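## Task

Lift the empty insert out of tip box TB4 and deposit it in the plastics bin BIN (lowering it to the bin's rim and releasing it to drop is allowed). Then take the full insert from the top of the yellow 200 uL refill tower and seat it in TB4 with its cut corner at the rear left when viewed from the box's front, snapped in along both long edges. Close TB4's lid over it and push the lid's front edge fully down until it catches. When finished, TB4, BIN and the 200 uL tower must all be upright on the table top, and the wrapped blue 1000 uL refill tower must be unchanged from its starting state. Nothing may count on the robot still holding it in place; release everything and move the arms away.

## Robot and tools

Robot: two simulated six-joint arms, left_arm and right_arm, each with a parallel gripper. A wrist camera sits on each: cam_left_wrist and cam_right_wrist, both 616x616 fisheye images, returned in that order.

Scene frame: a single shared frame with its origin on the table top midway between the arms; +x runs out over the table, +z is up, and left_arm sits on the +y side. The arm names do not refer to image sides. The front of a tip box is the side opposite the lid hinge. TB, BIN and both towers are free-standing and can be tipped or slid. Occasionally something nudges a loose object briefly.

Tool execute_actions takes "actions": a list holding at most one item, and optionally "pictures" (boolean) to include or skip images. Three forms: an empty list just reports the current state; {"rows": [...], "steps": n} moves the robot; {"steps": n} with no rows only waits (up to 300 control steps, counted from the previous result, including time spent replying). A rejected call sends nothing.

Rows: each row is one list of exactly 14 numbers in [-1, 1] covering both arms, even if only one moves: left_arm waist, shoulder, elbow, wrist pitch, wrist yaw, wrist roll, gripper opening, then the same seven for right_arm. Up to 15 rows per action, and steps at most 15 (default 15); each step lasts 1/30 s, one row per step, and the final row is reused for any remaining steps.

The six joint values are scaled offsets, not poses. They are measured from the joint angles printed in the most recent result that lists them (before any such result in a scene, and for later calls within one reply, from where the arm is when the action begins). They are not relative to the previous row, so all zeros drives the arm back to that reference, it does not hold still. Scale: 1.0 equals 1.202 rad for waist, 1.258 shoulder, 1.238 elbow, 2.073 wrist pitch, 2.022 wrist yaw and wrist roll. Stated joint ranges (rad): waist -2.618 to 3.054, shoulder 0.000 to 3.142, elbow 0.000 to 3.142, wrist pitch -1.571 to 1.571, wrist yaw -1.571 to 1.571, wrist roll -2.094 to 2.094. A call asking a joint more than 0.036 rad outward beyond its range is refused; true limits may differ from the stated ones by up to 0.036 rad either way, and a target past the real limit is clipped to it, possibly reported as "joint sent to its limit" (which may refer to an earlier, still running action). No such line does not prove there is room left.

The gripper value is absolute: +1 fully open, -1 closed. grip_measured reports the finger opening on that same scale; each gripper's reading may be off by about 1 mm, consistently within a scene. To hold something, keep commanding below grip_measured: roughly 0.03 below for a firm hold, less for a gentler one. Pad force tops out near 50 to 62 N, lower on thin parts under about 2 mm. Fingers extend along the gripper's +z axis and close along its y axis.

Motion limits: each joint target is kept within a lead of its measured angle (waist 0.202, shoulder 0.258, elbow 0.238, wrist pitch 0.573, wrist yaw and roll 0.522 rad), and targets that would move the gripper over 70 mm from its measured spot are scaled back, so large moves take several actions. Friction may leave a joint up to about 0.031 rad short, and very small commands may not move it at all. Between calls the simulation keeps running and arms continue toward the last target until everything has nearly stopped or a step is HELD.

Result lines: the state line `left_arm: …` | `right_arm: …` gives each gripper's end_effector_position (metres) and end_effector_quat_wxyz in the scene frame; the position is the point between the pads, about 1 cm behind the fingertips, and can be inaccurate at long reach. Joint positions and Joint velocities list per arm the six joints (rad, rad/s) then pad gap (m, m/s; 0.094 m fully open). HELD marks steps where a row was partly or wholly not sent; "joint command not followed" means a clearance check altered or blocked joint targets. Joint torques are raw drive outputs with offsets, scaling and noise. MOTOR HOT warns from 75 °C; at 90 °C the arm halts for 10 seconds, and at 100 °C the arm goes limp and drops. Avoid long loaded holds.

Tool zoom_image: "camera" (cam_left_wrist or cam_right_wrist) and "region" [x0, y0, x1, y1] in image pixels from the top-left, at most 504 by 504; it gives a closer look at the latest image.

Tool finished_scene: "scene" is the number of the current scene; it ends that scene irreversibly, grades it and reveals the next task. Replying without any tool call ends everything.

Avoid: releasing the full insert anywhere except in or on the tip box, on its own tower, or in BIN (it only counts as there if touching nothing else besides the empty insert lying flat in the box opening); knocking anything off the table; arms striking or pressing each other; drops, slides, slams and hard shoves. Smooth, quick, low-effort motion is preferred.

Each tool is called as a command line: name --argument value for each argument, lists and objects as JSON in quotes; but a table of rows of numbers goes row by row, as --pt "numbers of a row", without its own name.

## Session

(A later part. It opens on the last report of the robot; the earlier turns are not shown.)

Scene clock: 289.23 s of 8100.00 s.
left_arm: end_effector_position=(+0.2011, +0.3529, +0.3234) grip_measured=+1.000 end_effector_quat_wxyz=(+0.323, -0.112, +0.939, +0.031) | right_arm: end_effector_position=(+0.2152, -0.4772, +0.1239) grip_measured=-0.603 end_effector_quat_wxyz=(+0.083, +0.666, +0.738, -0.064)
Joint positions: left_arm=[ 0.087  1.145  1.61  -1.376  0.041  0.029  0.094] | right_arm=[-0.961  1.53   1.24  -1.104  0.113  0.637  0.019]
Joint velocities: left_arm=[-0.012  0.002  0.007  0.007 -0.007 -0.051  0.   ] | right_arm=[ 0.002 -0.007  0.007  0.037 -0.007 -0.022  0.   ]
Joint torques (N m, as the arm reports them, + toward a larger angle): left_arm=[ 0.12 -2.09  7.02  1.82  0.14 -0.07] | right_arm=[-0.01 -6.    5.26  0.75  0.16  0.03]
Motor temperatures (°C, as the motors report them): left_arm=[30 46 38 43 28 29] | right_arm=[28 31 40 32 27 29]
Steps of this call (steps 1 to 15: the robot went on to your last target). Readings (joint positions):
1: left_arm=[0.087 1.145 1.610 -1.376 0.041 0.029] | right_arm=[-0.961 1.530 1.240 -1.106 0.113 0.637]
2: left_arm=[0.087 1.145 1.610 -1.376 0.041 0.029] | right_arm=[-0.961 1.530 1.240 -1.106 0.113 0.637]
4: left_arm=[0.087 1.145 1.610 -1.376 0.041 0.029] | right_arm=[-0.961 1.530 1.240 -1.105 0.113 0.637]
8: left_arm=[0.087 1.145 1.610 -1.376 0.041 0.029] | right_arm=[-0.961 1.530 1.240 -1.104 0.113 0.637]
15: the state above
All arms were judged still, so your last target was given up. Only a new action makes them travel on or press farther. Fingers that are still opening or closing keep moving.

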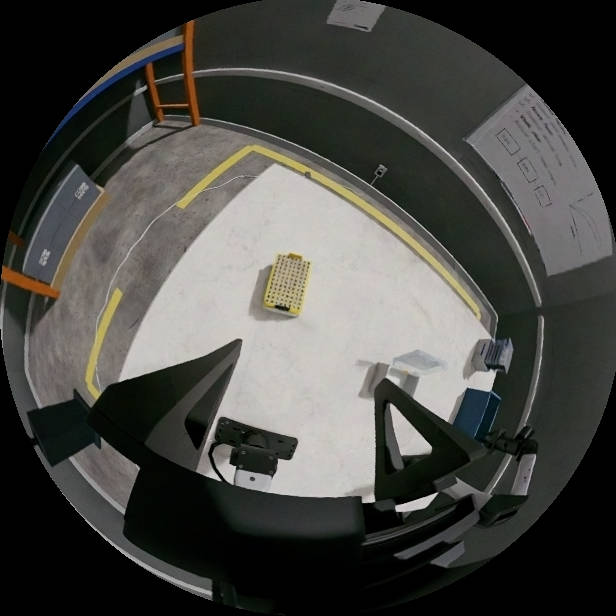

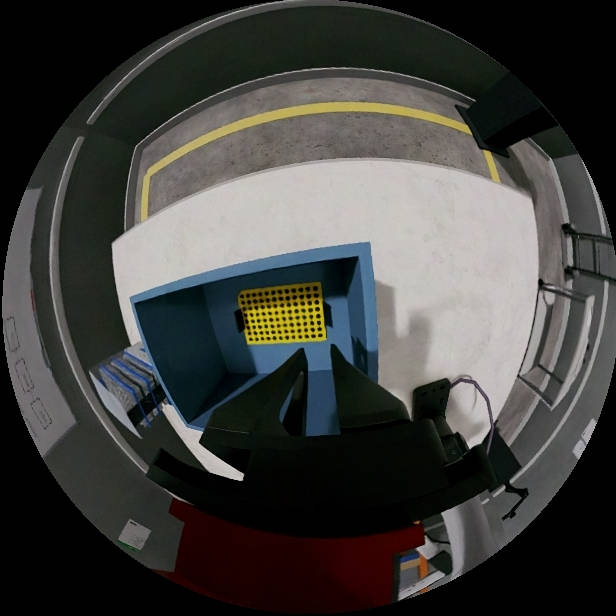

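execute_actions --actions '[{"rows":[[0,0,0,0,0,0,1,0,-0.1,0.1,-0.07,0,0,-0.6],[0,0,0,0,0,0,1,0,-0.2,0.2,-0.12,0,0,-0.6],[0,0,0,0,0,0,1,0,-0.273,0.281,-0.167,-0.05,0,-0.6],[0,0,0,0,0,0,1,0,-0.273,0.281,-0.167,-0.05,0,-0.6],[0,0,0,0,0,0,1,0,-0.273,0.281,-0.167,-0.05,0,-0.6],[0,0,0,0,0,0,1,0,-0.273,0.281,-0.167,-0.05,0,-0.6],[0,0,0,0,0,0,1,0,-0.273,0.281,-0.167,-0.05,0,-0.6],[0,0,0,0,0,0,1,0,-0.273,0.281,-0.167,-0.05,0,-0.6],[0,0,0,0,0,0,1,0.55,-0.273,0.281,-0.167,-0.05,-0.315,-0.6]],"steps":15}]' --pictures false

zoom_image --camera "cam_left_wrist" --region '[240, 235, 340, 335]'

Scene clock: 307.23 s of 8100.00 s.
left_arm: end_effector_position=(+0.2011, +0.3529, +0.3234) grip_measured=+1.000 end_effector_quat_wxyz=(+0.323, -0.112, +0.939, +0.031) | right_arm: end_effector_position=(+0.2572, -0.3390, +0.3091) grip_measured=-0.603 end_effector_quat_wxyz=(+0.296, +0.256, +0.919, -0.048)
Joint positions: left_arm=[ 0.087  1.145  1.61  -1.376  0.041  0.029  0.094] | right_arm=[-0.511  1.163  1.585 -1.385  0.035  0.162  0.019]
Joint velocities: left_arm=[-0.002 -0.007 -0.002 -0.007 -0.007 -0.066  0.   ] | right_arm=[ 2.093  0.134 -0.007 -0.374 -0.11  -1.121 -0.001]
Joint torques (N m, as the arm reports them, + toward a larger angle): left_arm=[ 0.12 -2.08  6.99  1.81  0.14 -0.07] | right_arm=[ 0.12 -0.99  5.94  1.19  0.04 -0.04]
Motor temperatures (°C, as the motors report them): left_arm=[30 44 39 43 28 29] | right_arm=[28 32 39 32 27 29]
Steps of this call (steps 1 to 90: nothing new was sent; then 14.50 s passed at rest; steps 91 to 105: all 15 steps of this action). Readings (joint positions):
91: left_arm=[0.087 1.145 1.610 -1.376 0.041 0.029] | right_arm=[-0.961 1.524 1.251 -1.120 0.113 0.637]
92: left_arm=[0.087 1.145 1.610 -1.376 0.041 0.029] | right_arm=[-0.961 1.510 1.271 -1.149 0.113 0.637]
94: left_arm=[0.087 1.145 1.610 -1.376 0.041 0.029] | right_arm=[-0.961 1.451 1.328 -1.199 0.098 0.637]
98: left_arm=[0.087 1.145 1.610 -1.376 0.041 0.029] | right_arm=[-0.961 1.300 1.474 -1.280 0.068 0.637]
105: the state above

Region (240, 235, 340, 335) of cam_left_wrist's 616x616 image, scaled by 5.040, with more detail than that image has.

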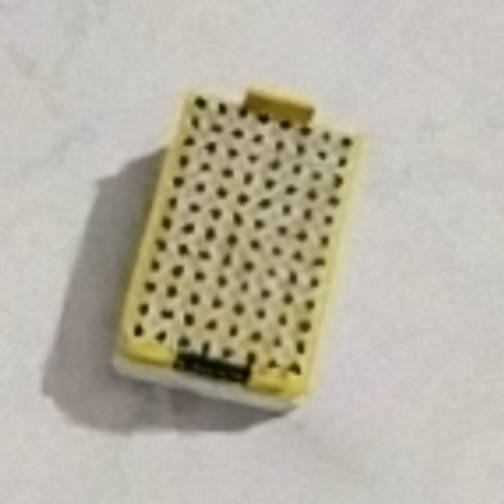

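execute_actions --actions '[{"rows":[[0,0.05,0.079,-0.075,-0.137,-0.83,-0.6,0.17,0.018,0,-0.03,-0.02,-0.08,-0.6],[0,0.1,0.079,-0.075,-0.137,-0.83,-0.6,0.17,0.018,0,-0.03,-0.02,-0.08,-0.6],[0,0.15,0.079,-0.075,-0.137,-0.83,-0.6,0.17,0.018,0,-0.03,-0.02,-0.08,-0.6],[0,0.2,0.079,-0.075,-0.137,-0.83,-0.6,0.17,0.018,0,-0.03,-0.02,-0.08,-0.6],[0,0.25,0.079,-0.075,-0.137,-0.83,-0.6,0.17,0.018,0,-0.03,-0.02,-0.08,-0.6],[0,0.3,0.079,-0.075,-0.137,-0.83,-0.6,0.17,0.018,0,-0.03,-0.02,-0.08,-0.6],[0,0.35,0.079,-0.075,-0.137,-0.83,-0.6,0.17,0.018,0,-0.03,-0.02,-0.08,-0.6],[0,0.4,0.079,-0.075,-0.137,-0.83,-0.6,0.17,0.018,0,-0.03,-0.02,-0.08,-0.6],[0,0.44,0.079,-0.075,-0.137,-0.83,-0.6,0.17,0.018,0,-0.03,-0.02,-0.08,-0.6]],"steps":15}]' --pictures false

execute_actions --actions '[{"steps":30}]'

Scene clock: 346.57 s of 8100.00 s.
left_arm: end_effector_position=(+0.2532, +0.4118, +0.1810) grip_measured=-0.598 end_effector_quat_wxyz=(+0.067, -0.722, +0.683, +0.081) | right_arm: end_effector_position=(+0.2654, -0.2833, +0.2979) grip_measured=-0.602 end_effector_quat_wxyz=(+0.264, +0.085, +0.960, -0.023)
Joint positions: left_arm=[ 0.085  1.741  1.697 -1.494 -0.209 -1.344  0.019] | right_arm=[-0.308  1.181  1.585 -1.438  0.004  0.006  0.019]
Joint velocities: left_arm=[-0.012 -0.183 -0.012 -0.095 -0.125 -2.059 -0.002] | right_arm=[ 0.002 -0.007 -0.002 -0.022 -0.022 -0.066 -0.002]
Joint torques (N m, as the arm reports them, + toward a larger angle): left_arm=[  0.29 -11.73   8.38   0.27  -0.21  -0.15] | right_arm=[ 0.17 -1.82  5.65  1.13 -0.05 -0.04]
Motor temperatures (°C, as the motors report them): left_arm=[30 42 40 44 28 29] | right_arm=[28 30 39 33 27 29]
Steps of this call (steps 1 to 30: the robot went on to your last target; steps 31 to 100: nothing new was sent; then 35.50 s passed at rest; steps 101 to 115: all 15 steps of this action). Readings (joint positions):
101: left_arm=[0.085 1.154 1.626 -1.397 0.011 -0.042] | right_arm=[-0.308 1.181 1.585 -1.438 0.012 0.006]
102: left_arm=[0.085 1.175 1.656 -1.431 -0.038 -0.141] | right_arm=[-0.308 1.181 1.585 -1.438 0.010 0.006]
104: left_arm=[0.085 1.242 1.705 -1.465 -0.108 -0.337] | right_arm=[-0.308 1.181 1.585 -1.438 0.008 0.006]
108: left_arm=[0.085 1.479 1.722 -1.485 -0.178 -0.701] | right_arm=[-0.308 1.181 1.585 -1.438 0.006 0.006]
115: the state above

Scene clock: 347.57 s of 8100.00 s.
left_arm: end_effector_position=(+0.2443, +0.4119, +0.1918) grip_measured=-0.598 end_effector_quat_wxyz=(-0.087, +0.815, -0.568, -0.073) | right_arm: end_effector_position=(+0.2654, -0.2833, +0.2979) grip_measured=-0.602 end_effector_quat_wxyz=(+0.264, +0.085, +0.960, -0.023)
Joint positions: left_arm=[ 0.085  1.705  1.697 -1.519 -0.224 -1.64   0.019] | right_arm=[-0.308  1.181  1.585 -1.438  0.004  0.006  0.019]
Joint velocities: left_arm=[-0.007  0.002 -0.007 -0.022  0.022 -0.037 -0.001] | right_arm=[-0.002 -0.012 -0.007 -0.007  0.051  0.007  0.001]
Joint torques (N m, as the arm reports them, + toward a larger angle): left_arm=[ 0.29 -8.88  8.27  0.32 -0.2  -0.21] | right_arm=[ 0.18 -1.8   5.66  1.12  0.   -0.04]
Motor temperatures (°C, as the motors report them): left_arm=[30 42 40 44 28 29] | right_arm=[28 30 39 33 27 29]
Steps of this call (steps 1 to 30: the robot went on to your last target). Readings (joint positions):
1: left_arm=[0.085 1.733 1.697 -1.497 -0.212 -1.403] | right_arm=[-0.308 1.181 1.585 -1.438 0.004 0.006]
2: left_arm=[0.085 1.724 1.697 -1.502 -0.215 -1.451] | right_arm=[-0.308 1.181 1.585 -1.438 0.004 0.006]
4: left_arm=[0.085 1.711 1.697 -1.510 -0.218 -1.520] | right_arm=[-0.308 1.181 1.585 -1.438 0.004 0.006]
8: left_arm=[0.085 1.705 1.697 -1.517 -0.222 -1.591] | right_arm=[-0.308 1.181 1.585 -1.438 0.004 0.006]
30: the state above
All arms were judged still, so your last target was given up. Only a new action makes them travel on or press farther. Fingers that are still opening or closing keep moving.

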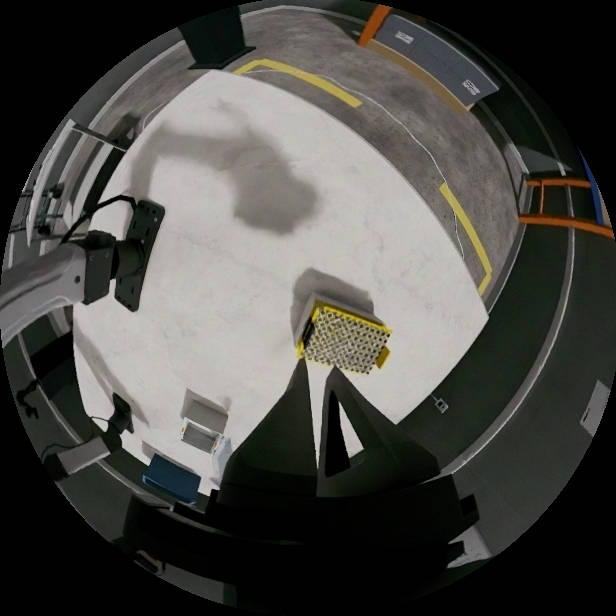

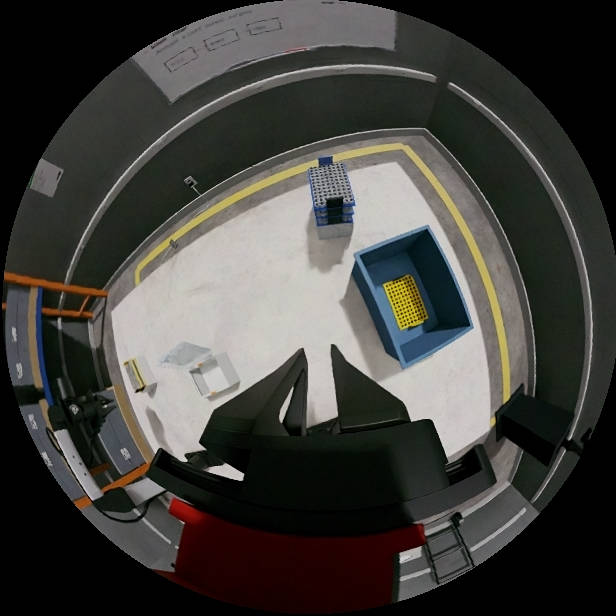

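zoom_image --camera "cam_left_wrist" --region '[270, 270, 410, 410]'

zoom_image --camera "cam_right_wrist" --region '[60, 320, 260, 460]'

Region (270, 270, 410, 410) of cam_left_wrist's 616x616 image, scaled by 3.600, with more detail than that image has.

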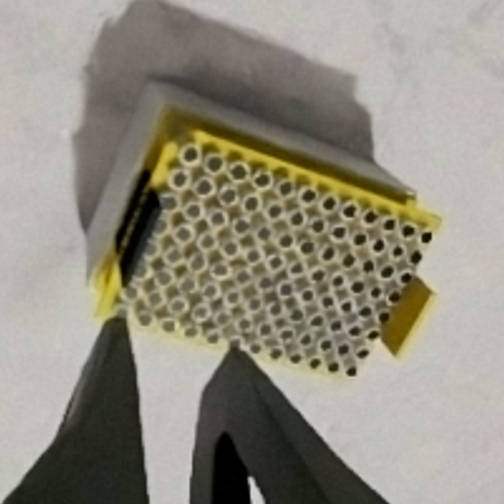

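Region (60, 320, 260, 460) of cam_right_wrist's 616x616 image, scaled by 2.520, with more detail than that image has; it fills the top 353 rows of this view, and the rest is white.

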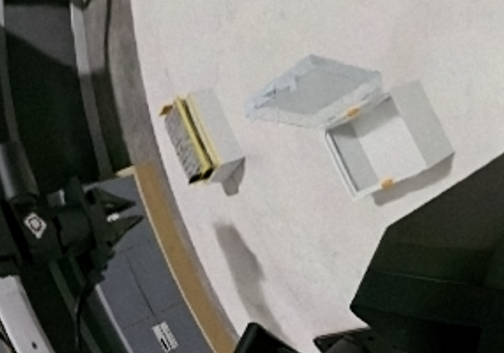

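execute_actions --actions '[{"rows":[[0,-0.01,-0.04,0.03,0,0,-0.6,0,0,0,0,0,0,-0.6],[0,-0.02,-0.08,0.05,0,0,-0.6,0,0,0,0,0,0,-0.6],[0,-0.03,-0.12,0.07,0,0,-0.6,0,0,0,0,0,0,-0.6],[0,-0.03,-0.16,0.089,0,0,-0.6,0,0,0,0,0,0,-0.6],[0,-0.03,-0.19,0.089,0,0,-0.6,0,0,0,0,0,0,-0.6],[0,-0.03,-0.217,0.089,0,0,-0.6,0,0,0,0,0,0,-0.6]],"steps":15}]' --pictures false

execute_actions --actions '[{"steps":15}]'

Scene clock: 369.90 s of 8100.00 s.
left_arm: end_effector_position=(+0.2277, +0.4072, +0.1361) grip_measured=-0.598 end_effector_quat_wxyz=(-0.063, +0.813, -0.571, -0.093) | right_arm: end_effector_position=(+0.2654, -0.2833, +0.2979) grip_measured=-0.602 end_effector_quat_wxyz=(+0.264, +0.085, +0.960, -0.023)
Joint positions: left_arm=[ 0.085  1.672  1.438 -1.355 -0.224 -1.64   0.019] | right_arm=[-0.308  1.181  1.585 -1.438  0.004  0.006  0.019]
Joint velocities: left_arm=[ 0.012 -0.007 -0.007  0.066  0.007  0.051  0.001] | right_arm=[-0.007  0.012 -0.007 -0.022 -0.022  0.007 -0.001]
Joint torques (N m, as the arm reports them, + toward a larger angle): left_arm=[ 0.12 -8.47  6.59  0.41 -0.08 -0.07] | right_arm=[ 0.01 -2.22  5.69  1.2   0.07  0.02]
Motor temperatures (°C, as the motors report them): left_arm=[30 47 41 40 28 29] | right_arm=[28 29 39 33 27 29]
Steps of this call (steps 1 to 90: nothing new was sent; then 18.83 s passed at rest; steps 91 to 105: all 15 steps of this action). Readings (joint positions):
91: left_arm=[0.085 1.704 1.693 -1.512 -0.224 -1.640] | right_arm=[-0.308 1.181 1.585 -1.438 0.004 0.006]
92: left_arm=[0.085 1.698 1.676 -1.493 -0.224 -1.640] | right_arm=[-0.308 1.181 1.585 -1.438 0.004 0.006]
94: left_arm=[0.085 1.679 1.605 -1.442 -0.224 -1.640] | right_arm=[-0.308 1.181 1.585 -1.438 0.004 0.006]
98: left_arm=[0.085 1.672 1.458 -1.386 -0.224 -1.640] | right_arm=[-0.308 1.181 1.585 -1.438 0.004 0.006]
105: the state above

Scene clock: 370.40 s of 8100.00 s.
left_arm: end_effector_position=(+0.2302, +0.4080, +0.1360) grip_measured=-0.598 end_effector_quat_wxyz=(-0.067, +0.813, -0.571, -0.090) | right_arm: end_effector_position=(+0.2654, -0.2833, +0.2979) grip_measured=-0.602 end_effector_quat_wxyz=(+0.264, +0.085, +0.960, -0.023)
Joint positions: left_arm=[ 0.085  1.672  1.438 -1.345 -0.224 -1.64   0.019] | right_arm=[-0.308  1.181  1.585 -1.438  0.004  0.006  0.019]
Joint velocities: left_arm=[-0.022 -0.002  0.012  0.007 -0.007  0.007  0.   ] | right_arm=[ 0.012  0.012  0.002  0.007 -0.066  0.022 -0.   ]
Joint torques (N m, as the arm reports them, + toward a larger angle): left_arm=[ 0.13 -8.47  6.7   0.45 -0.09 -0.07] | right_arm=[ 0.   -2.17  5.7   1.21  0.07  0.02]
Motor temperatures (°C, as the motors report them): left_arm=[30 47 41 40 28 29] | right_arm=[28 29 39 33 27 29]
Steps of this call (steps 1 to 15: the robot went on to your last target). Readings (joint positions):
1: left_arm=[0.085 1.672 1.438 -1.353 -0.224 -1.640] | right_arm=[-0.308 1.181 1.585 -1.438 0.004 0.006]
2: left_arm=[0.085 1.672 1.438 -1.351 -0.224 -1.640] | right_arm=[-0.308 1.181 1.585 -1.438 0.004 0.006]
4: left_arm=[0.085 1.672 1.438 -1.348 -0.224 -1.640] | right_arm=[-0.308 1.181 1.585 -1.438 0.004 0.006]
8: left_arm=[0.085 1.672 1.438 -1.346 -0.224 -1.640] | right_arm=[-0.308 1.181 1.585 -1.438 0.004 0.006]
15: the state above

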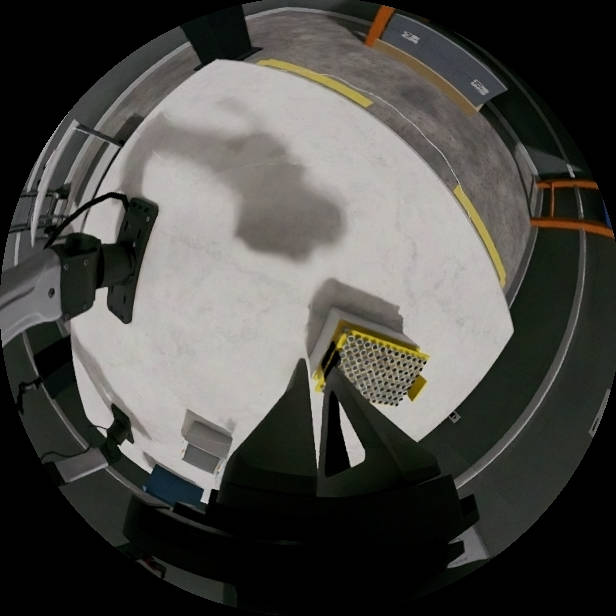

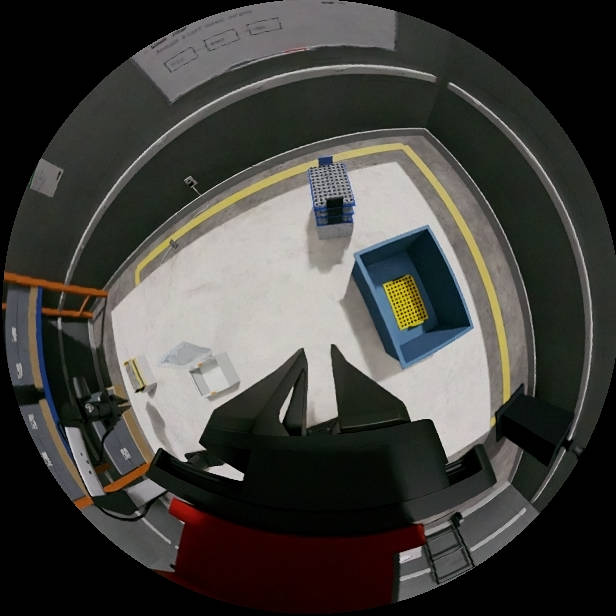

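execute_actions --actions '[{"rows":[[-0.03,0.02,0,0.02,0,0,-0.6,0,0,0,0,0,0,-0.6],[-0.05,0.04,0,0.03,0,0,-0.6,0,0,0,0,0,0,-0.6],[-0.058,0.05,0,0.034,0,0,-0.6,0,0,0,0,0,0,-0.6]],"steps":15}]' --pictures false

execute_actions --actions '[{"steps":12}]'

zoom_image --camera "cam_left_wrist" --region '[260, 280, 440, 440]'

Scene clock: 381.20 s of 8100.00 s.
left_arm: end_effector_position=(+0.2518, +0.3934, +0.1209) grip_measured=-0.598 end_effector_quat_wxyz=(-0.073, +0.795, -0.596, -0.086) | right_arm: end_effector_position=(+0.2654, -0.2833, +0.2979) grip_measured=-0.602 end_effector_quat_wxyz=(+0.264, +0.085, +0.960, -0.023)
Joint positions: left_arm=[ 0.021  1.725  1.438 -1.286 -0.226 -1.64   0.019] | right_arm=[-0.308  1.181  1.585 -1.438  0.004  0.006  0.019]
Joint velocities: left_arm=[ 0.007 -0.007  0.012  0.022 -0.022 -0.022  0.001] | right_arm=[ 0.022 -0.007 -0.007  0.007 -0.007 -0.066 -0.   ]
Joint torques (N m, as the arm reports them, + toward a larger angle): left_arm=[-0.32 -7.71  7.53  0.44 -0.06 -0.08] | right_arm=[ 0.01 -2.19  5.68  1.2   0.07  0.03]
Motor temperatures (°C, as the motors report them): left_arm=[30 48 41 39 28 29] | right_arm=[28 29 39 33 27 29]
Steps of this call (steps 1 to 15: the robot went on to your last target; steps 16 to 90: nothing new was sent; then 7.30 s passed at rest; steps 91 to 105: all 15 steps of this action). Readings (joint positions):
91: left_arm=[0.083 1.672 1.438 -1.342 -0.224 -1.640] | right_arm=[-0.308 1.181 1.585 -1.438 0.004 0.006]
92: left_arm=[0.076 1.675 1.438 -1.337 -0.226 -1.640] | right_arm=[-0.308 1.181 1.585 -1.438 0.004 0.006]
94: left_arm=[0.047 1.691 1.438 -1.319 -0.226 -1.640] | right_arm=[-0.308 1.181 1.585 -1.438 0.004 0.006]
98: left_arm=[0.021 1.724 1.438 -1.294 -0.226 -1.640] | right_arm=[-0.308 1.181 1.585 -1.438 0.004 0.006]
105: the state above

Scene clock: 381.60 s of 8100.00 s.
left_arm: end_effector_position=(+0.2522, +0.3935, +0.1209) grip_measured=-0.598 end_effector_quat_wxyz=(-0.073, +0.795, -0.596, -0.085) | right_arm: end_effector_position=(+0.2654, -0.2833, +0.2979) grip_measured=-0.602 end_effector_quat_wxyz=(+0.264, +0.085, +0.960, -0.023)
Joint positions: left_arm=[ 0.021  1.725  1.438 -1.284 -0.226 -1.64   0.019] | right_arm=[-0.308  1.181  1.585 -1.438  0.004  0.006  0.019]
Joint velocities: left_arm=[-0.002 -0.007 -0.007 -0.037 -0.007 -0.081  0.   ] | right_arm=[-0.012  0.007 -0.002 -0.007 -0.022 -0.066 -0.   ]
Joint torques (N m, as the arm reports them, + toward a larger angle): left_arm=[-0.32 -7.78  7.48  0.46 -0.08 -0.08] | right_arm=[-0.01 -2.16  5.67  1.21  0.06  0.03]
Motor temperatures (°C, as the motors report them): left_arm=[30 48 41 39 28 29] | right_arm=[28 29 39 33 27 29]
Steps of this call (steps 1 to 12: the robot went on to your last target). Readings (joint positions):
1: left_arm=[0.021 1.725 1.438 -1.285 -0.226 -1.640] | right_arm=[-0.308 1.181 1.585 -1.438 0.004 0.006]
2: left_arm=[0.021 1.725 1.438 -1.285 -0.226 -1.640] | right_arm=[-0.308 1.181 1.585 -1.438 0.004 0.006]
4: left_arm=[0.021 1.725 1.438 -1.285 -0.226 -1.640] | right_arm=[-0.308 1.181 1.585 -1.438 0.004 0.006]
8: left_arm=[0.021 1.725 1.438 -1.285 -0.226 -1.640] | right_arm=[-0.308 1.181 1.585 -1.438 0.004 0.006]
12: the state above

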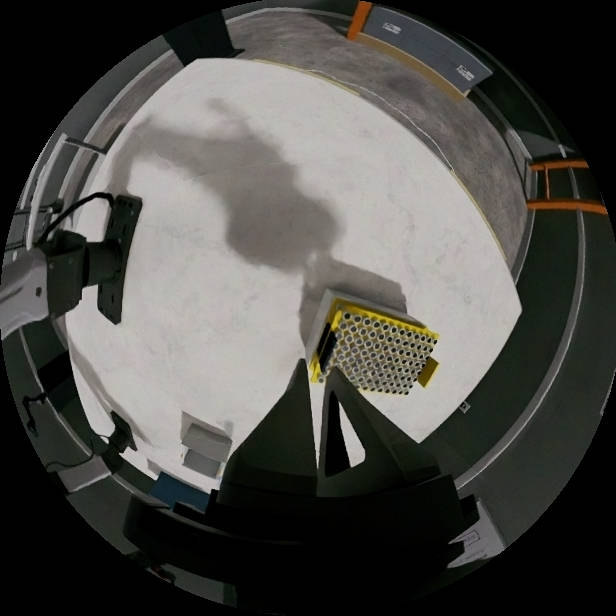

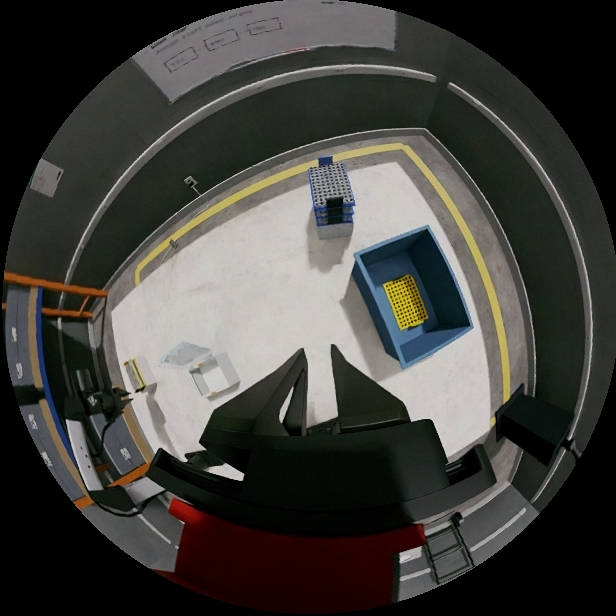

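Region (260, 280, 440, 440) of cam_left_wrist's 616x616 image, scaled by 2.800, with more detail than that image has.

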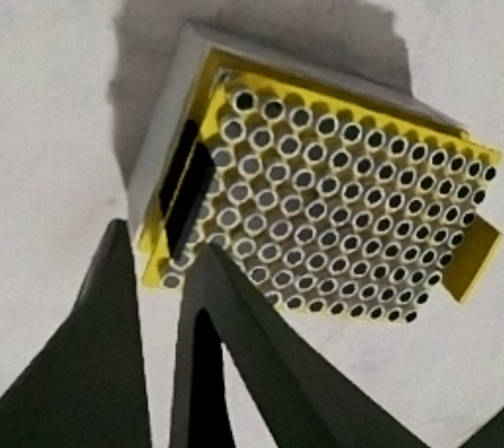

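execute_actions --actions '[{"rows":[[0,0.02,-0.015,0.02,0,0,-0.6,0,0,0,0,0,0,-0.6],[0,0.03,-0.03,0.03,0,0,-0.6,0,0,0,0,0,0,-0.6],[0,0.032,-0.037,0.034,0,0,-0.6,0,0,0,0,0,0,-0.6]],"steps":15}]' --pictures false

execute_actions --actions '[{"steps":12}]'

zoom_image --camera "cam_left_wrist" --region '[260, 280, 440, 440]'

Scene clock: 388.97 s of 8100.00 s.
left_arm: end_effector_position=(+0.2584, +0.3948, +0.1054) grip_measured=-0.598 end_effector_quat_wxyz=(-0.074, +0.795, -0.596, -0.085) | right_arm: end_effector_position=(+0.2654, -0.2833, +0.2979) grip_measured=-0.602 end_effector_quat_wxyz=(+0.264, +0.085, +0.960, -0.023)
Joint positions: left_arm=[ 0.021  1.752  1.408 -1.226 -0.226 -1.64   0.019] | right_arm=[-0.308  1.181  1.585 -1.438  0.004  0.006  0.019]
Joint velocities: left_arm=[ 0.002  0.012  0.002 -0.022  0.007  0.037 -0.   ] | right_arm=[ 0.007  0.012 -0.012  0.022 -0.022 -0.125 -0.002]
Joint torques (N m, as the arm reports them, + toward a larger angle): left_arm=[ 0.12 -7.82  6.04  0.48 -0.09 -0.07] | right_arm=[ 0.03 -2.15  5.69  1.2   0.07  0.02]
Motor temperatures (°C, as the motors report them): left_arm=[30 48 41 38 28 29] | right_arm=[28 29 39 34 27 29]
Steps of this call (steps 1 to 15: the robot went on to your last target; steps 16 to 90: nothing new was sent; then 3.87 s passed at rest; steps 91 to 105: all 15 steps of this action). Readings (joint positions):
91: left_arm=[0.021 1.725 1.438 -1.282 -0.226 -1.640] | right_arm=[-0.308 1.181 1.585 -1.438 0.004 0.006]
92: left_arm=[0.021 1.726 1.436 -1.274 -0.226 -1.640] | right_arm=[-0.308 1.181 1.585 -1.438 0.004 0.006]
94: left_arm=[0.021 1.733 1.425 -1.254 -0.226 -1.640] | right_arm=[-0.308 1.181 1.585 -1.438 0.004 0.006]
98: left_arm=[0.021 1.751 1.409 -1.236 -0.226 -1.640] | right_arm=[-0.308 1.181 1.585 -1.438 0.004 0.006]
105: the state above

Scene clock: 389.37 s of 8100.00 s.
left_arm: end_effector_position=(+0.2588, +0.3949, +0.1054) grip_measured=-0.598 end_effector_quat_wxyz=(-0.074, +0.795, -0.596, -0.084) | right_arm: end_effector_position=(+0.2654, -0.2833, +0.2979) grip_measured=-0.602 end_effector_quat_wxyz=(+0.264, +0.085, +0.960, -0.023)
Joint positions: left_arm=[ 0.021  1.752  1.408 -1.224 -0.226 -1.64   0.019] | right_arm=[-0.308  1.181  1.585 -1.438  0.004  0.006  0.019]
Joint velocities: left_arm=[ 0.002 -0.012 -0.002 -0.11  -0.081 -0.022  0.   ] | right_arm=[-0.007  0.017 -0.017  0.037  0.037  0.007  0.   ]
Joint torques (N m, as the arm reports them, + toward a larger angle): left_arm=[ 0.14 -7.75  6.    0.48 -0.08 -0.08] | right_arm=[-0.06 -2.17  5.69  1.19  0.07  0.03]
Motor temperatures (°C, as the motors report them): left_arm=[30 48 41 38 28 29] | right_arm=[28 29 39 34 27 29]
Steps of this call (steps 1 to 12: the robot went on to your last target). Readings (joint positions):
1: left_arm=[0.021 1.752 1.408 -1.226 -0.226 -1.640] | right_arm=[-0.308 1.181 1.585 -1.438 0.004 0.006]
2: left_arm=[0.021 1.752 1.408 -1.226 -0.226 -1.640] | right_arm=[-0.308 1.181 1.585 -1.438 0.004 0.006]
4: left_arm=[0.021 1.752 1.408 -1.225 -0.226 -1.640] | right_arm=[-0.308 1.181 1.585 -1.438 0.004 0.006]
8: left_arm=[0.021 1.752 1.408 -1.224 -0.226 -1.640] | right_arm=[-0.308 1.181 1.585 -1.438 0.004 0.006]
12: the state above

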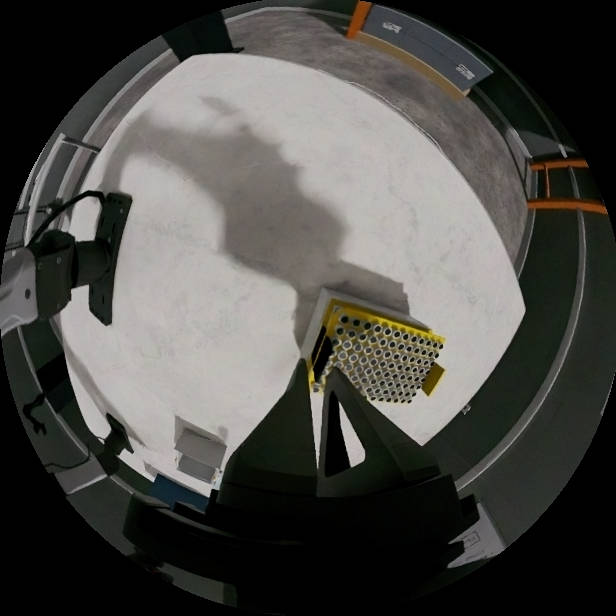

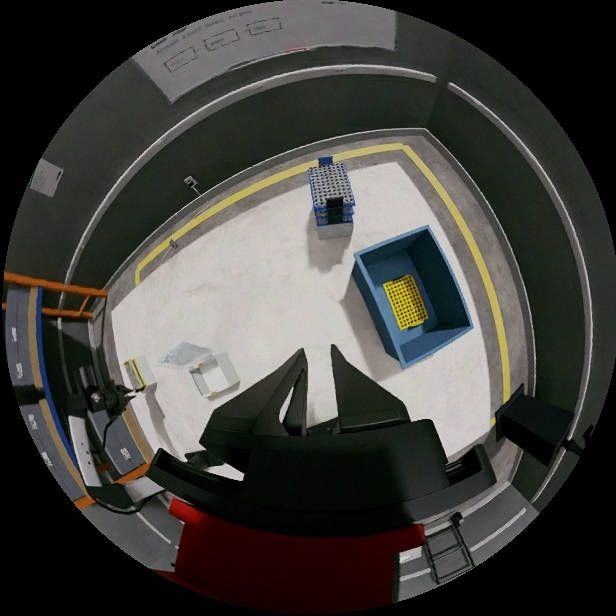

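Region (260, 280, 440, 440) of cam_left_wrist's 616x616 image, scaled by 2.800, with more detail than that image has.

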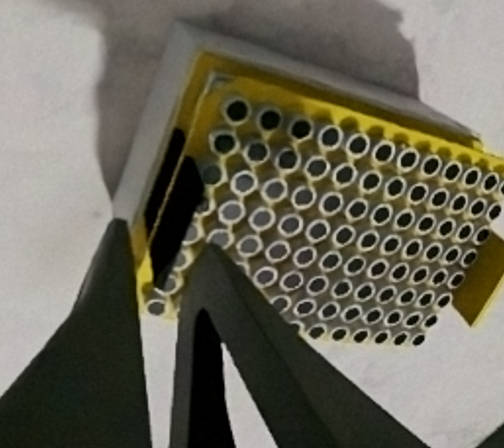

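execute_actions --actions '[{"rows":[[0,0.01,-0.015,0.015,0,0,-0.6,0,0,0,0,0,0,-0.6],[0,0.02,-0.03,0.028,0,0,-0.6,0,0,0,0,0,0,-0.6],[0,0.02,-0.042,0.034,0,0,-0.6,0,0,0,0,0,0,-0.6],[0,0.02,-0.05,0.034,0,0,-0.6,0,0,0,0,0,0,-0.6]],"steps":15}]' --pictures false

execute_actions --actions '[{"steps":12}]'

zoom_image --camera "cam_left_wrist" --region '[260, 280, 440, 440]'

Scene clock: 397.20 s of 8100.00 s.
left_arm: end_effector_position=(+0.2603, +0.3952, +0.0911) grip_measured=-0.598 end_effector_quat_wxyz=(-0.075, +0.795, -0.596, -0.084) | right_arm: end_effector_position=(+0.2654, -0.2833, +0.2979) grip_measured=-0.602 end_effector_quat_wxyz=(+0.264, +0.085, +0.960, -0.023)
Joint positions: left_arm=[ 0.021  1.763  1.364 -1.167 -0.226 -1.64   0.019] | right_arm=[-0.308  1.181  1.585 -1.438  0.004  0.006  0.019]
Joint velocities: left_arm=[ 0.007  0.012  0.002  0.022 -0.007  0.022  0.   ] | right_arm=[-0.012 -0.012 -0.002  0.066 -0.051 -0.051 -0.001]
Joint torques (N m, as the arm reports them, + toward a larger angle): left_arm=[ 0.14 -7.67  5.9   0.47 -0.09 -0.08] | right_arm=[ 0.   -2.21  5.7   1.2   0.06  0.03]
Motor temperatures (°C, as the motors report them): left_arm=[30 49 41 38 28 29] | right_arm=[28 29 39 34 27 29]
Steps of this call (steps 1 to 15: the robot went on to your last target; steps 16 to 90: nothing new was sent; then 4.33 s passed at rest; steps 91 to 105: all 15 steps of this action). Readings (joint positions):
91: left_arm=[0.021 1.752 1.408 -1.223 -0.226 -1.640] | right_arm=[-0.308 1.181 1.585 -1.438 0.004 0.006]
92: left_arm=[0.021 1.752 1.406 -1.215 -0.226 -1.640] | right_arm=[-0.308 1.181 1.585 -1.438 0.004 0.006]
94: left_arm=[0.021 1.752 1.390 -1.193 -0.226 -1.640] | right_arm=[-0.308 1.181 1.585 -1.438 0.004 0.006]
98: left_arm=[0.021 1.761 1.365 -1.178 -0.226 -1.640] | right_arm=[-0.308 1.181 1.585 -1.438 0.004 0.006]
105: the state above

Scene clock: 397.60 s of 8100.00 s.
left_arm: end_effector_position=(+0.2609, +0.3954, +0.0911) grip_measured=-0.598 end_effector_quat_wxyz=(-0.076, +0.795, -0.596, -0.083) | right_arm: end_effector_position=(+0.2654, -0.2833, +0.2979) grip_measured=-0.602 end_effector_quat_wxyz=(+0.264, +0.085, +0.960, -0.023)
Joint positions: left_arm=[ 0.021  1.763  1.364 -1.164 -0.226 -1.64   0.019] | right_arm=[-0.308  1.181  1.585 -1.438  0.004  0.006  0.019]
Joint velocities: left_arm=[-0.012  0.007 -0.012  0.007  0.007  0.037  0.   ] | right_arm=[-0.002 -0.012  0.007  0.051  0.007  0.022 -0.001]
Joint torques (N m, as the arm reports them, + toward a larger angle): left_arm=[ 0.13 -7.67  5.94  0.48 -0.08 -0.07] | right_arm=[ 0.03 -2.17  5.67  1.2   0.07  0.01]
Motor temperatures (°C, as the motors report them): left_arm=[30 49 41 38 28 29] | right_arm=[28 29 39 34 27 29]
Steps of this call (steps 1 to 12: the robot went on to your last target). Readings (joint positions):
1: left_arm=[0.021 1.763 1.364 -1.166 -0.226 -1.640] | right_arm=[-0.308 1.181 1.585 -1.438 0.004 0.006]
2: left_arm=[0.021 1.763 1.364 -1.166 -0.226 -1.640] | right_arm=[-0.308 1.181 1.585 -1.438 0.004 0.006]
4: left_arm=[0.021 1.763 1.364 -1.165 -0.226 -1.640] | right_arm=[-0.308 1.181 1.585 -1.438 0.004 0.006]
8: left_arm=[0.021 1.763 1.364 -1.165 -0.226 -1.640] | right_arm=[-0.308 1.181 1.585 -1.438 0.004 0.006]
12: the state above

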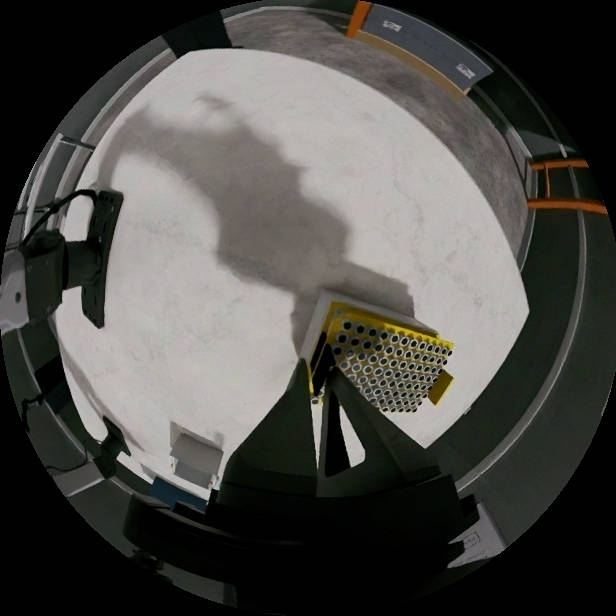

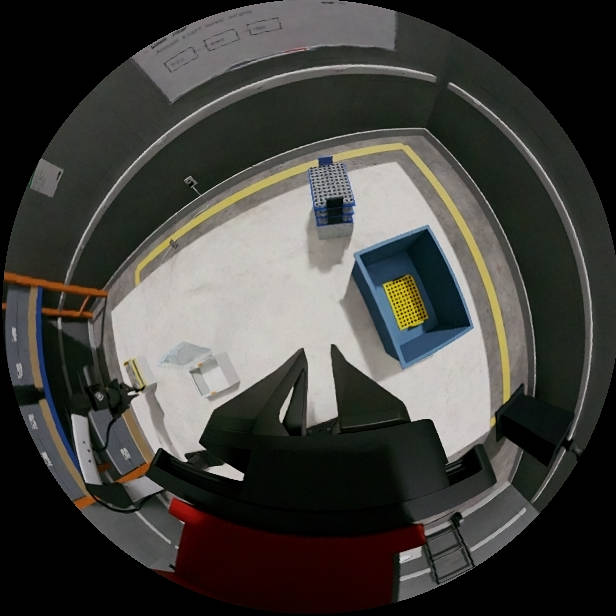

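Region (260, 280, 440, 440) of cam_left_wrist's 616x616 image, scaled by 2.800, with more detail than that image has.

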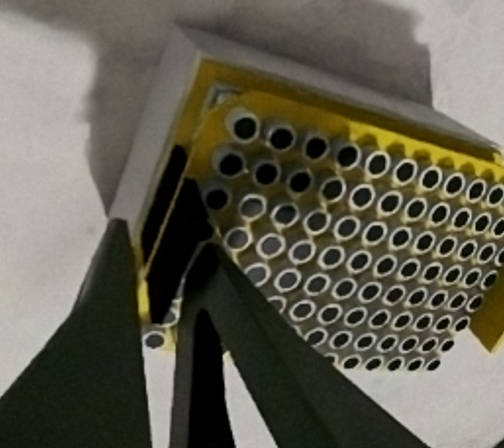

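execute_actions --actions '[{"rows":[[-0.012,0.01,0,0.006,0,0,-0.6,0,0,0,0,0,0,-0.6],[-0.022,0.02,0,0.01,0,0,-0.6,0,0,0,0,0,0,-0.6]],"steps":15}]' --pictures false

execute_actions --actions '[{"steps":8}]'

zoom_image --camera "cam_left_wrist" --region '[260, 280, 440, 440]'

Scene clock: 408.37 s of 8100.00 s.
left_arm: end_effector_position=(+0.2651, +0.3907, +0.0911) grip_measured=-0.598 end_effector_quat_wxyz=(-0.081, +0.790, -0.602, -0.079) | right_arm: end_effector_position=(+0.2654, -0.2833, +0.2979) grip_measured=-0.602 end_effector_quat_wxyz=(+0.264, +0.085, +0.960, -0.023)
Joint positions: left_arm=[ 0.004  1.763  1.364 -1.154 -0.226 -1.64   0.019] | right_arm=[-0.308  1.181  1.585 -1.438  0.004  0.006  0.019]
Joint velocities: left_arm=[ 0.002 -0.007 -0.022  0.022 -0.037 -0.007  0.001] | right_arm=[ 0.017 -0.002  0.002  0.066  0.007 -0.095 -0.001]
Joint torques (N m, as the arm reports them, + toward a larger angle): left_arm=[-0.74 -6.77  7.49  0.51 -0.08 -0.07] | right_arm=[ 0.02 -2.21  5.69  1.2   0.08  0.03]
Motor temperatures (°C, as the motors report them): left_arm=[30 49 41 37 28 29] | right_arm=[28 29 39 34 27 29]
Steps of this call (steps 1 to 15: the robot went on to your last target; steps 16 to 90: nothing new was sent; then 7.27 s passed at rest; steps 91 to 105: all 15 steps of this action). Readings (joint positions):
91: left_arm=[0.021 1.763 1.364 -1.164 -0.226 -1.640] | right_arm=[-0.308 1.181 1.585 -1.438 0.004 0.006]
92: left_arm=[0.019 1.763 1.364 -1.163 -0.226 -1.640] | right_arm=[-0.308 1.181 1.585 -1.438 0.004 0.006]
94: left_arm=[0.013 1.763 1.364 -1.160 -0.226 -1.640] | right_arm=[-0.308 1.181 1.585 -1.438 0.004 0.006]
98: left_arm=[0.004 1.763 1.364 -1.156 -0.226 -1.640] | right_arm=[-0.308 1.181 1.585 -1.438 0.004 0.006]
105: the state above

Scene clock: 408.63 s of 8100.00 s.
left_arm: end_effector_position=(+0.2651, +0.3907, +0.0911) grip_measured=-0.598 end_effector_quat_wxyz=(-0.081, +0.790, -0.602, -0.079) | right_arm: end_effector_position=(+0.2654, -0.2833, +0.2979) grip_measured=-0.602 end_effector_quat_wxyz=(+0.264, +0.085, +0.960, -0.023)
Joint positions: left_arm=[ 0.004  1.763  1.364 -1.154 -0.226 -1.64   0.019] | right_arm=[-0.308  1.181  1.585 -1.438  0.004  0.006  0.019]
Joint velocities: left_arm=[-0.007 -0.012  0.007  0.022 -0.007 -0.007 -0.001] | right_arm=[ 0.002  0.002 -0.002 -0.037 -0.066  0.022 -0.   ]
Joint torques (N m, as the arm reports them, + toward a larger angle): left_arm=[-0.76 -6.76  7.44  0.49 -0.09 -0.07] | right_arm=[ 0.03 -2.2   5.71  1.2   0.07  0.02]
Motor temperatures (°C, as the motors report them): left_arm=[30 49 41 37 28 29] | right_arm=[28 29 39 34 27 29]
Steps of this call (steps 1 to 8: the robot went on to your last target). Readings (joint positions):
1: left_arm=[0.004 1.763 1.364 -1.154 -0.226 -1.640] | right_arm=[-0.308 1.181 1.585 -1.438 0.004 0.006]
2: left_arm=[0.004 1.763 1.364 -1.154 -0.226 -1.640] | right_arm=[-0.308 1.181 1.585 -1.438 0.004 0.006]
4: left_arm=[0.004 1.763 1.364 -1.154 -0.226 -1.640] | right_arm=[-0.308 1.181 1.585 -1.438 0.004 0.006]
8: the state above

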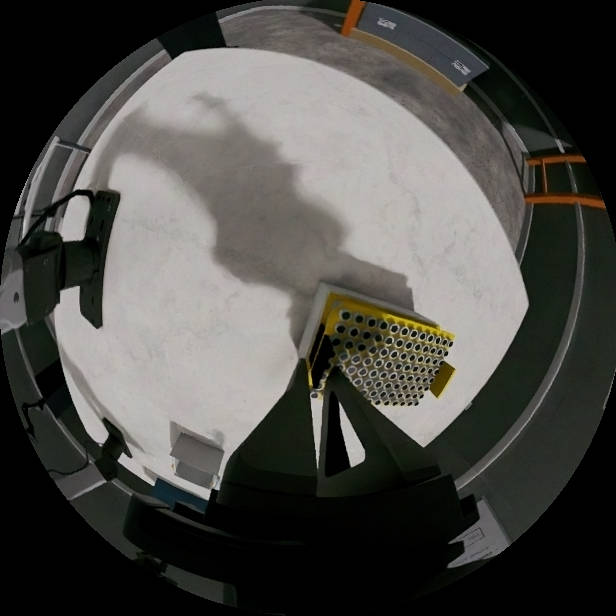

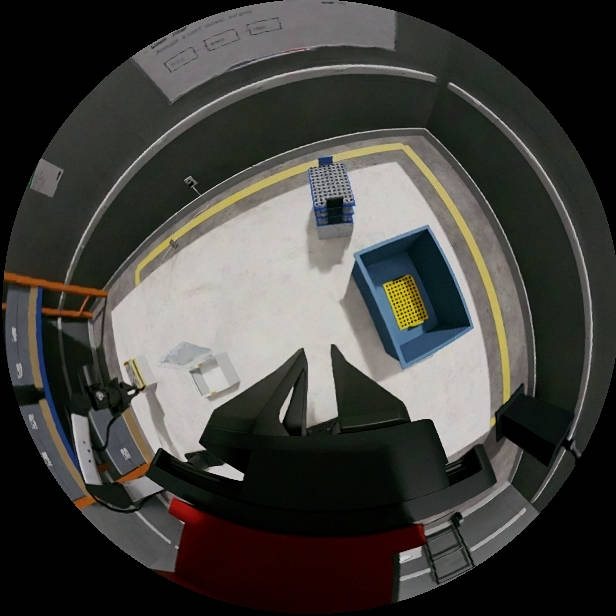

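Region (260, 280, 440, 440) of cam_left_wrist's 616x616 image, scaled by 2.800, with more detail than that image has.

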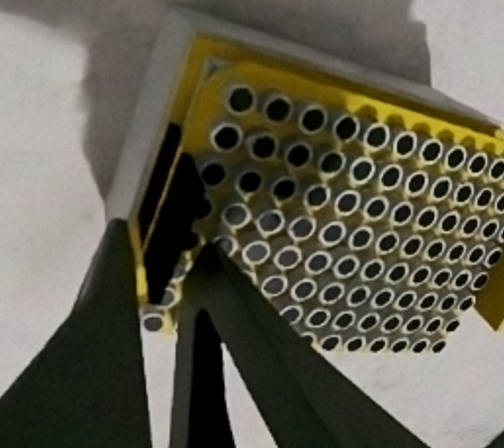

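execute_actions --actions '[{"rows":[[0,0,0,0,0,0,-0.7,0,0,0,0,0,0,-0.6],[0,0,0,0,0,0,-0.75,0,0,0,0,0,0,-0.6],[0,0,0,0,0,0,-0.8,0,0,0,0,0,0,-0.6],[0,0,0,0,0,0,-0.85,0,0,0,0,0,0,-0.6],[0,0,0,0,0,0,-0.9,0,0,0,0,0,0,-0.6],[0,0,0,0,0,0,-0.95,0,0,0,0,0,0,-0.6],[0,0,0,0,0,0,-1,0,0,0,0,0,0,-0.6]],"steps":15}]'

zoom_image --camera "cam_left_wrist" --region '[260, 280, 440, 440]'

Scene clock: 414.63 s of 8100.00 s.
left_arm: end_effector_position=(+0.2653, +0.3907, +0.0911) grip_measured=-0.971 end_effector_quat_wxyz=(-0.081, +0.790, -0.602, -0.079) | right_arm: end_effector_position=(+0.2654, -0.2833, +0.2979) grip_measured=-0.602 end_effector_quat_wxyz=(+0.264, +0.085, +0.960, -0.023)
Joint positions: left_arm=[ 0.004  1.763  1.364 -1.153 -0.226 -1.64   0.001] | right_arm=[-0.308  1.181  1.585 -1.438  0.004  0.006  0.019]
Joint velocities: left_arm=[ 0.007  0.002 -0.022 -0.022 -0.007 -0.037  0.002] | right_arm=[-0.007 -0.012 -0.022 -0.081 -0.022 -0.081  0.001]
Joint torques (N m, as the arm reports them, + toward a larger angle): left_arm=[ 0.12 -9.02  7.41  0.38 -0.09 -0.08] | right_arm=[-0.05 -2.21  5.7   1.21  0.06  0.03]
Motor temperatures (°C, as the motors report them): left_arm=[30 49 41 37 28 29] | right_arm=[28 29 39 34 27 29]
Steps of this call (steps 1 to 15: the robot went on to your last target; steps 16 to 90: nothing new was sent; then 2.50 s passed at rest; steps 91 to 105: all 15 steps of this action). Readings (joint positions):
91: left_arm=[0.004 1.763 1.364 -1.153 -0.226 -1.640] | right_arm=[-0.308 1.181 1.585 -1.438 0.004 0.006]
92: left_arm=[0.004 1.763 1.364 -1.153 -0.226 -1.640] | right_arm=[-0.308 1.181 1.585 -1.438 0.004 0.006]
94: left_arm=[0.004 1.763 1.364 -1.153 -0.226 -1.640] | right_arm=[-0.308 1.181 1.585 -1.438 0.004 0.006]
98: left_arm=[0.004 1.763 1.364 -1.153 -0.226 -1.640] | right_arm=[-0.308 1.181 1.585 -1.438 0.004 0.006]
105: the state above

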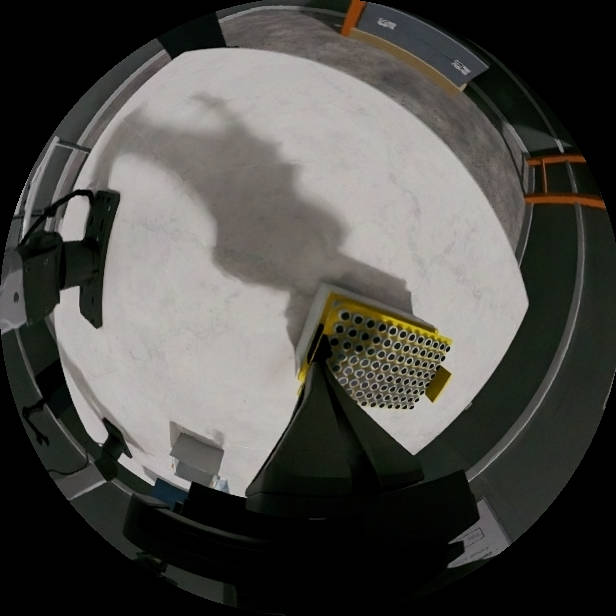

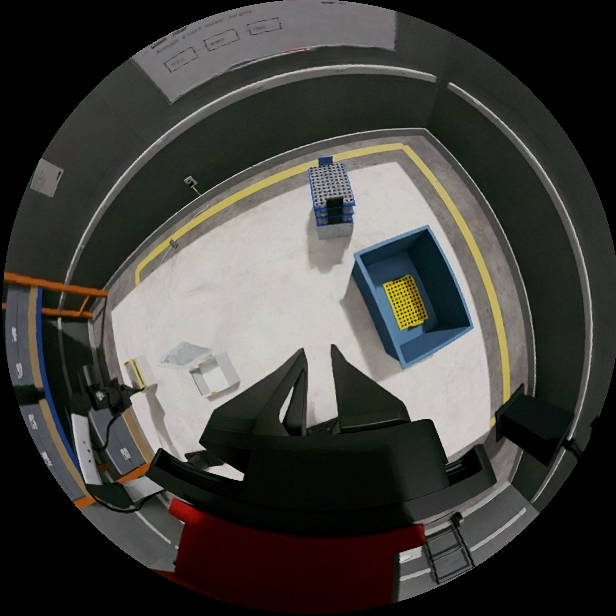

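Region (260, 280, 440, 440) of cam_left_wrist's 616x616 image, scaled by 2.800, with more detail than that image has.

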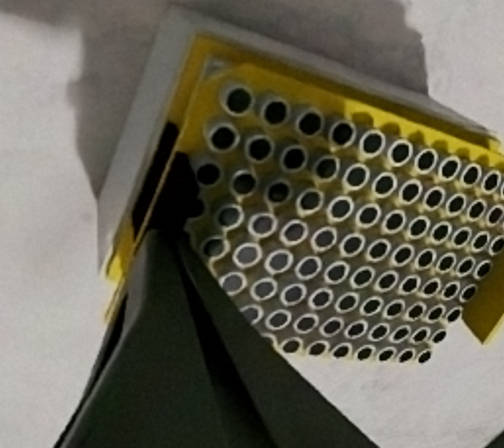

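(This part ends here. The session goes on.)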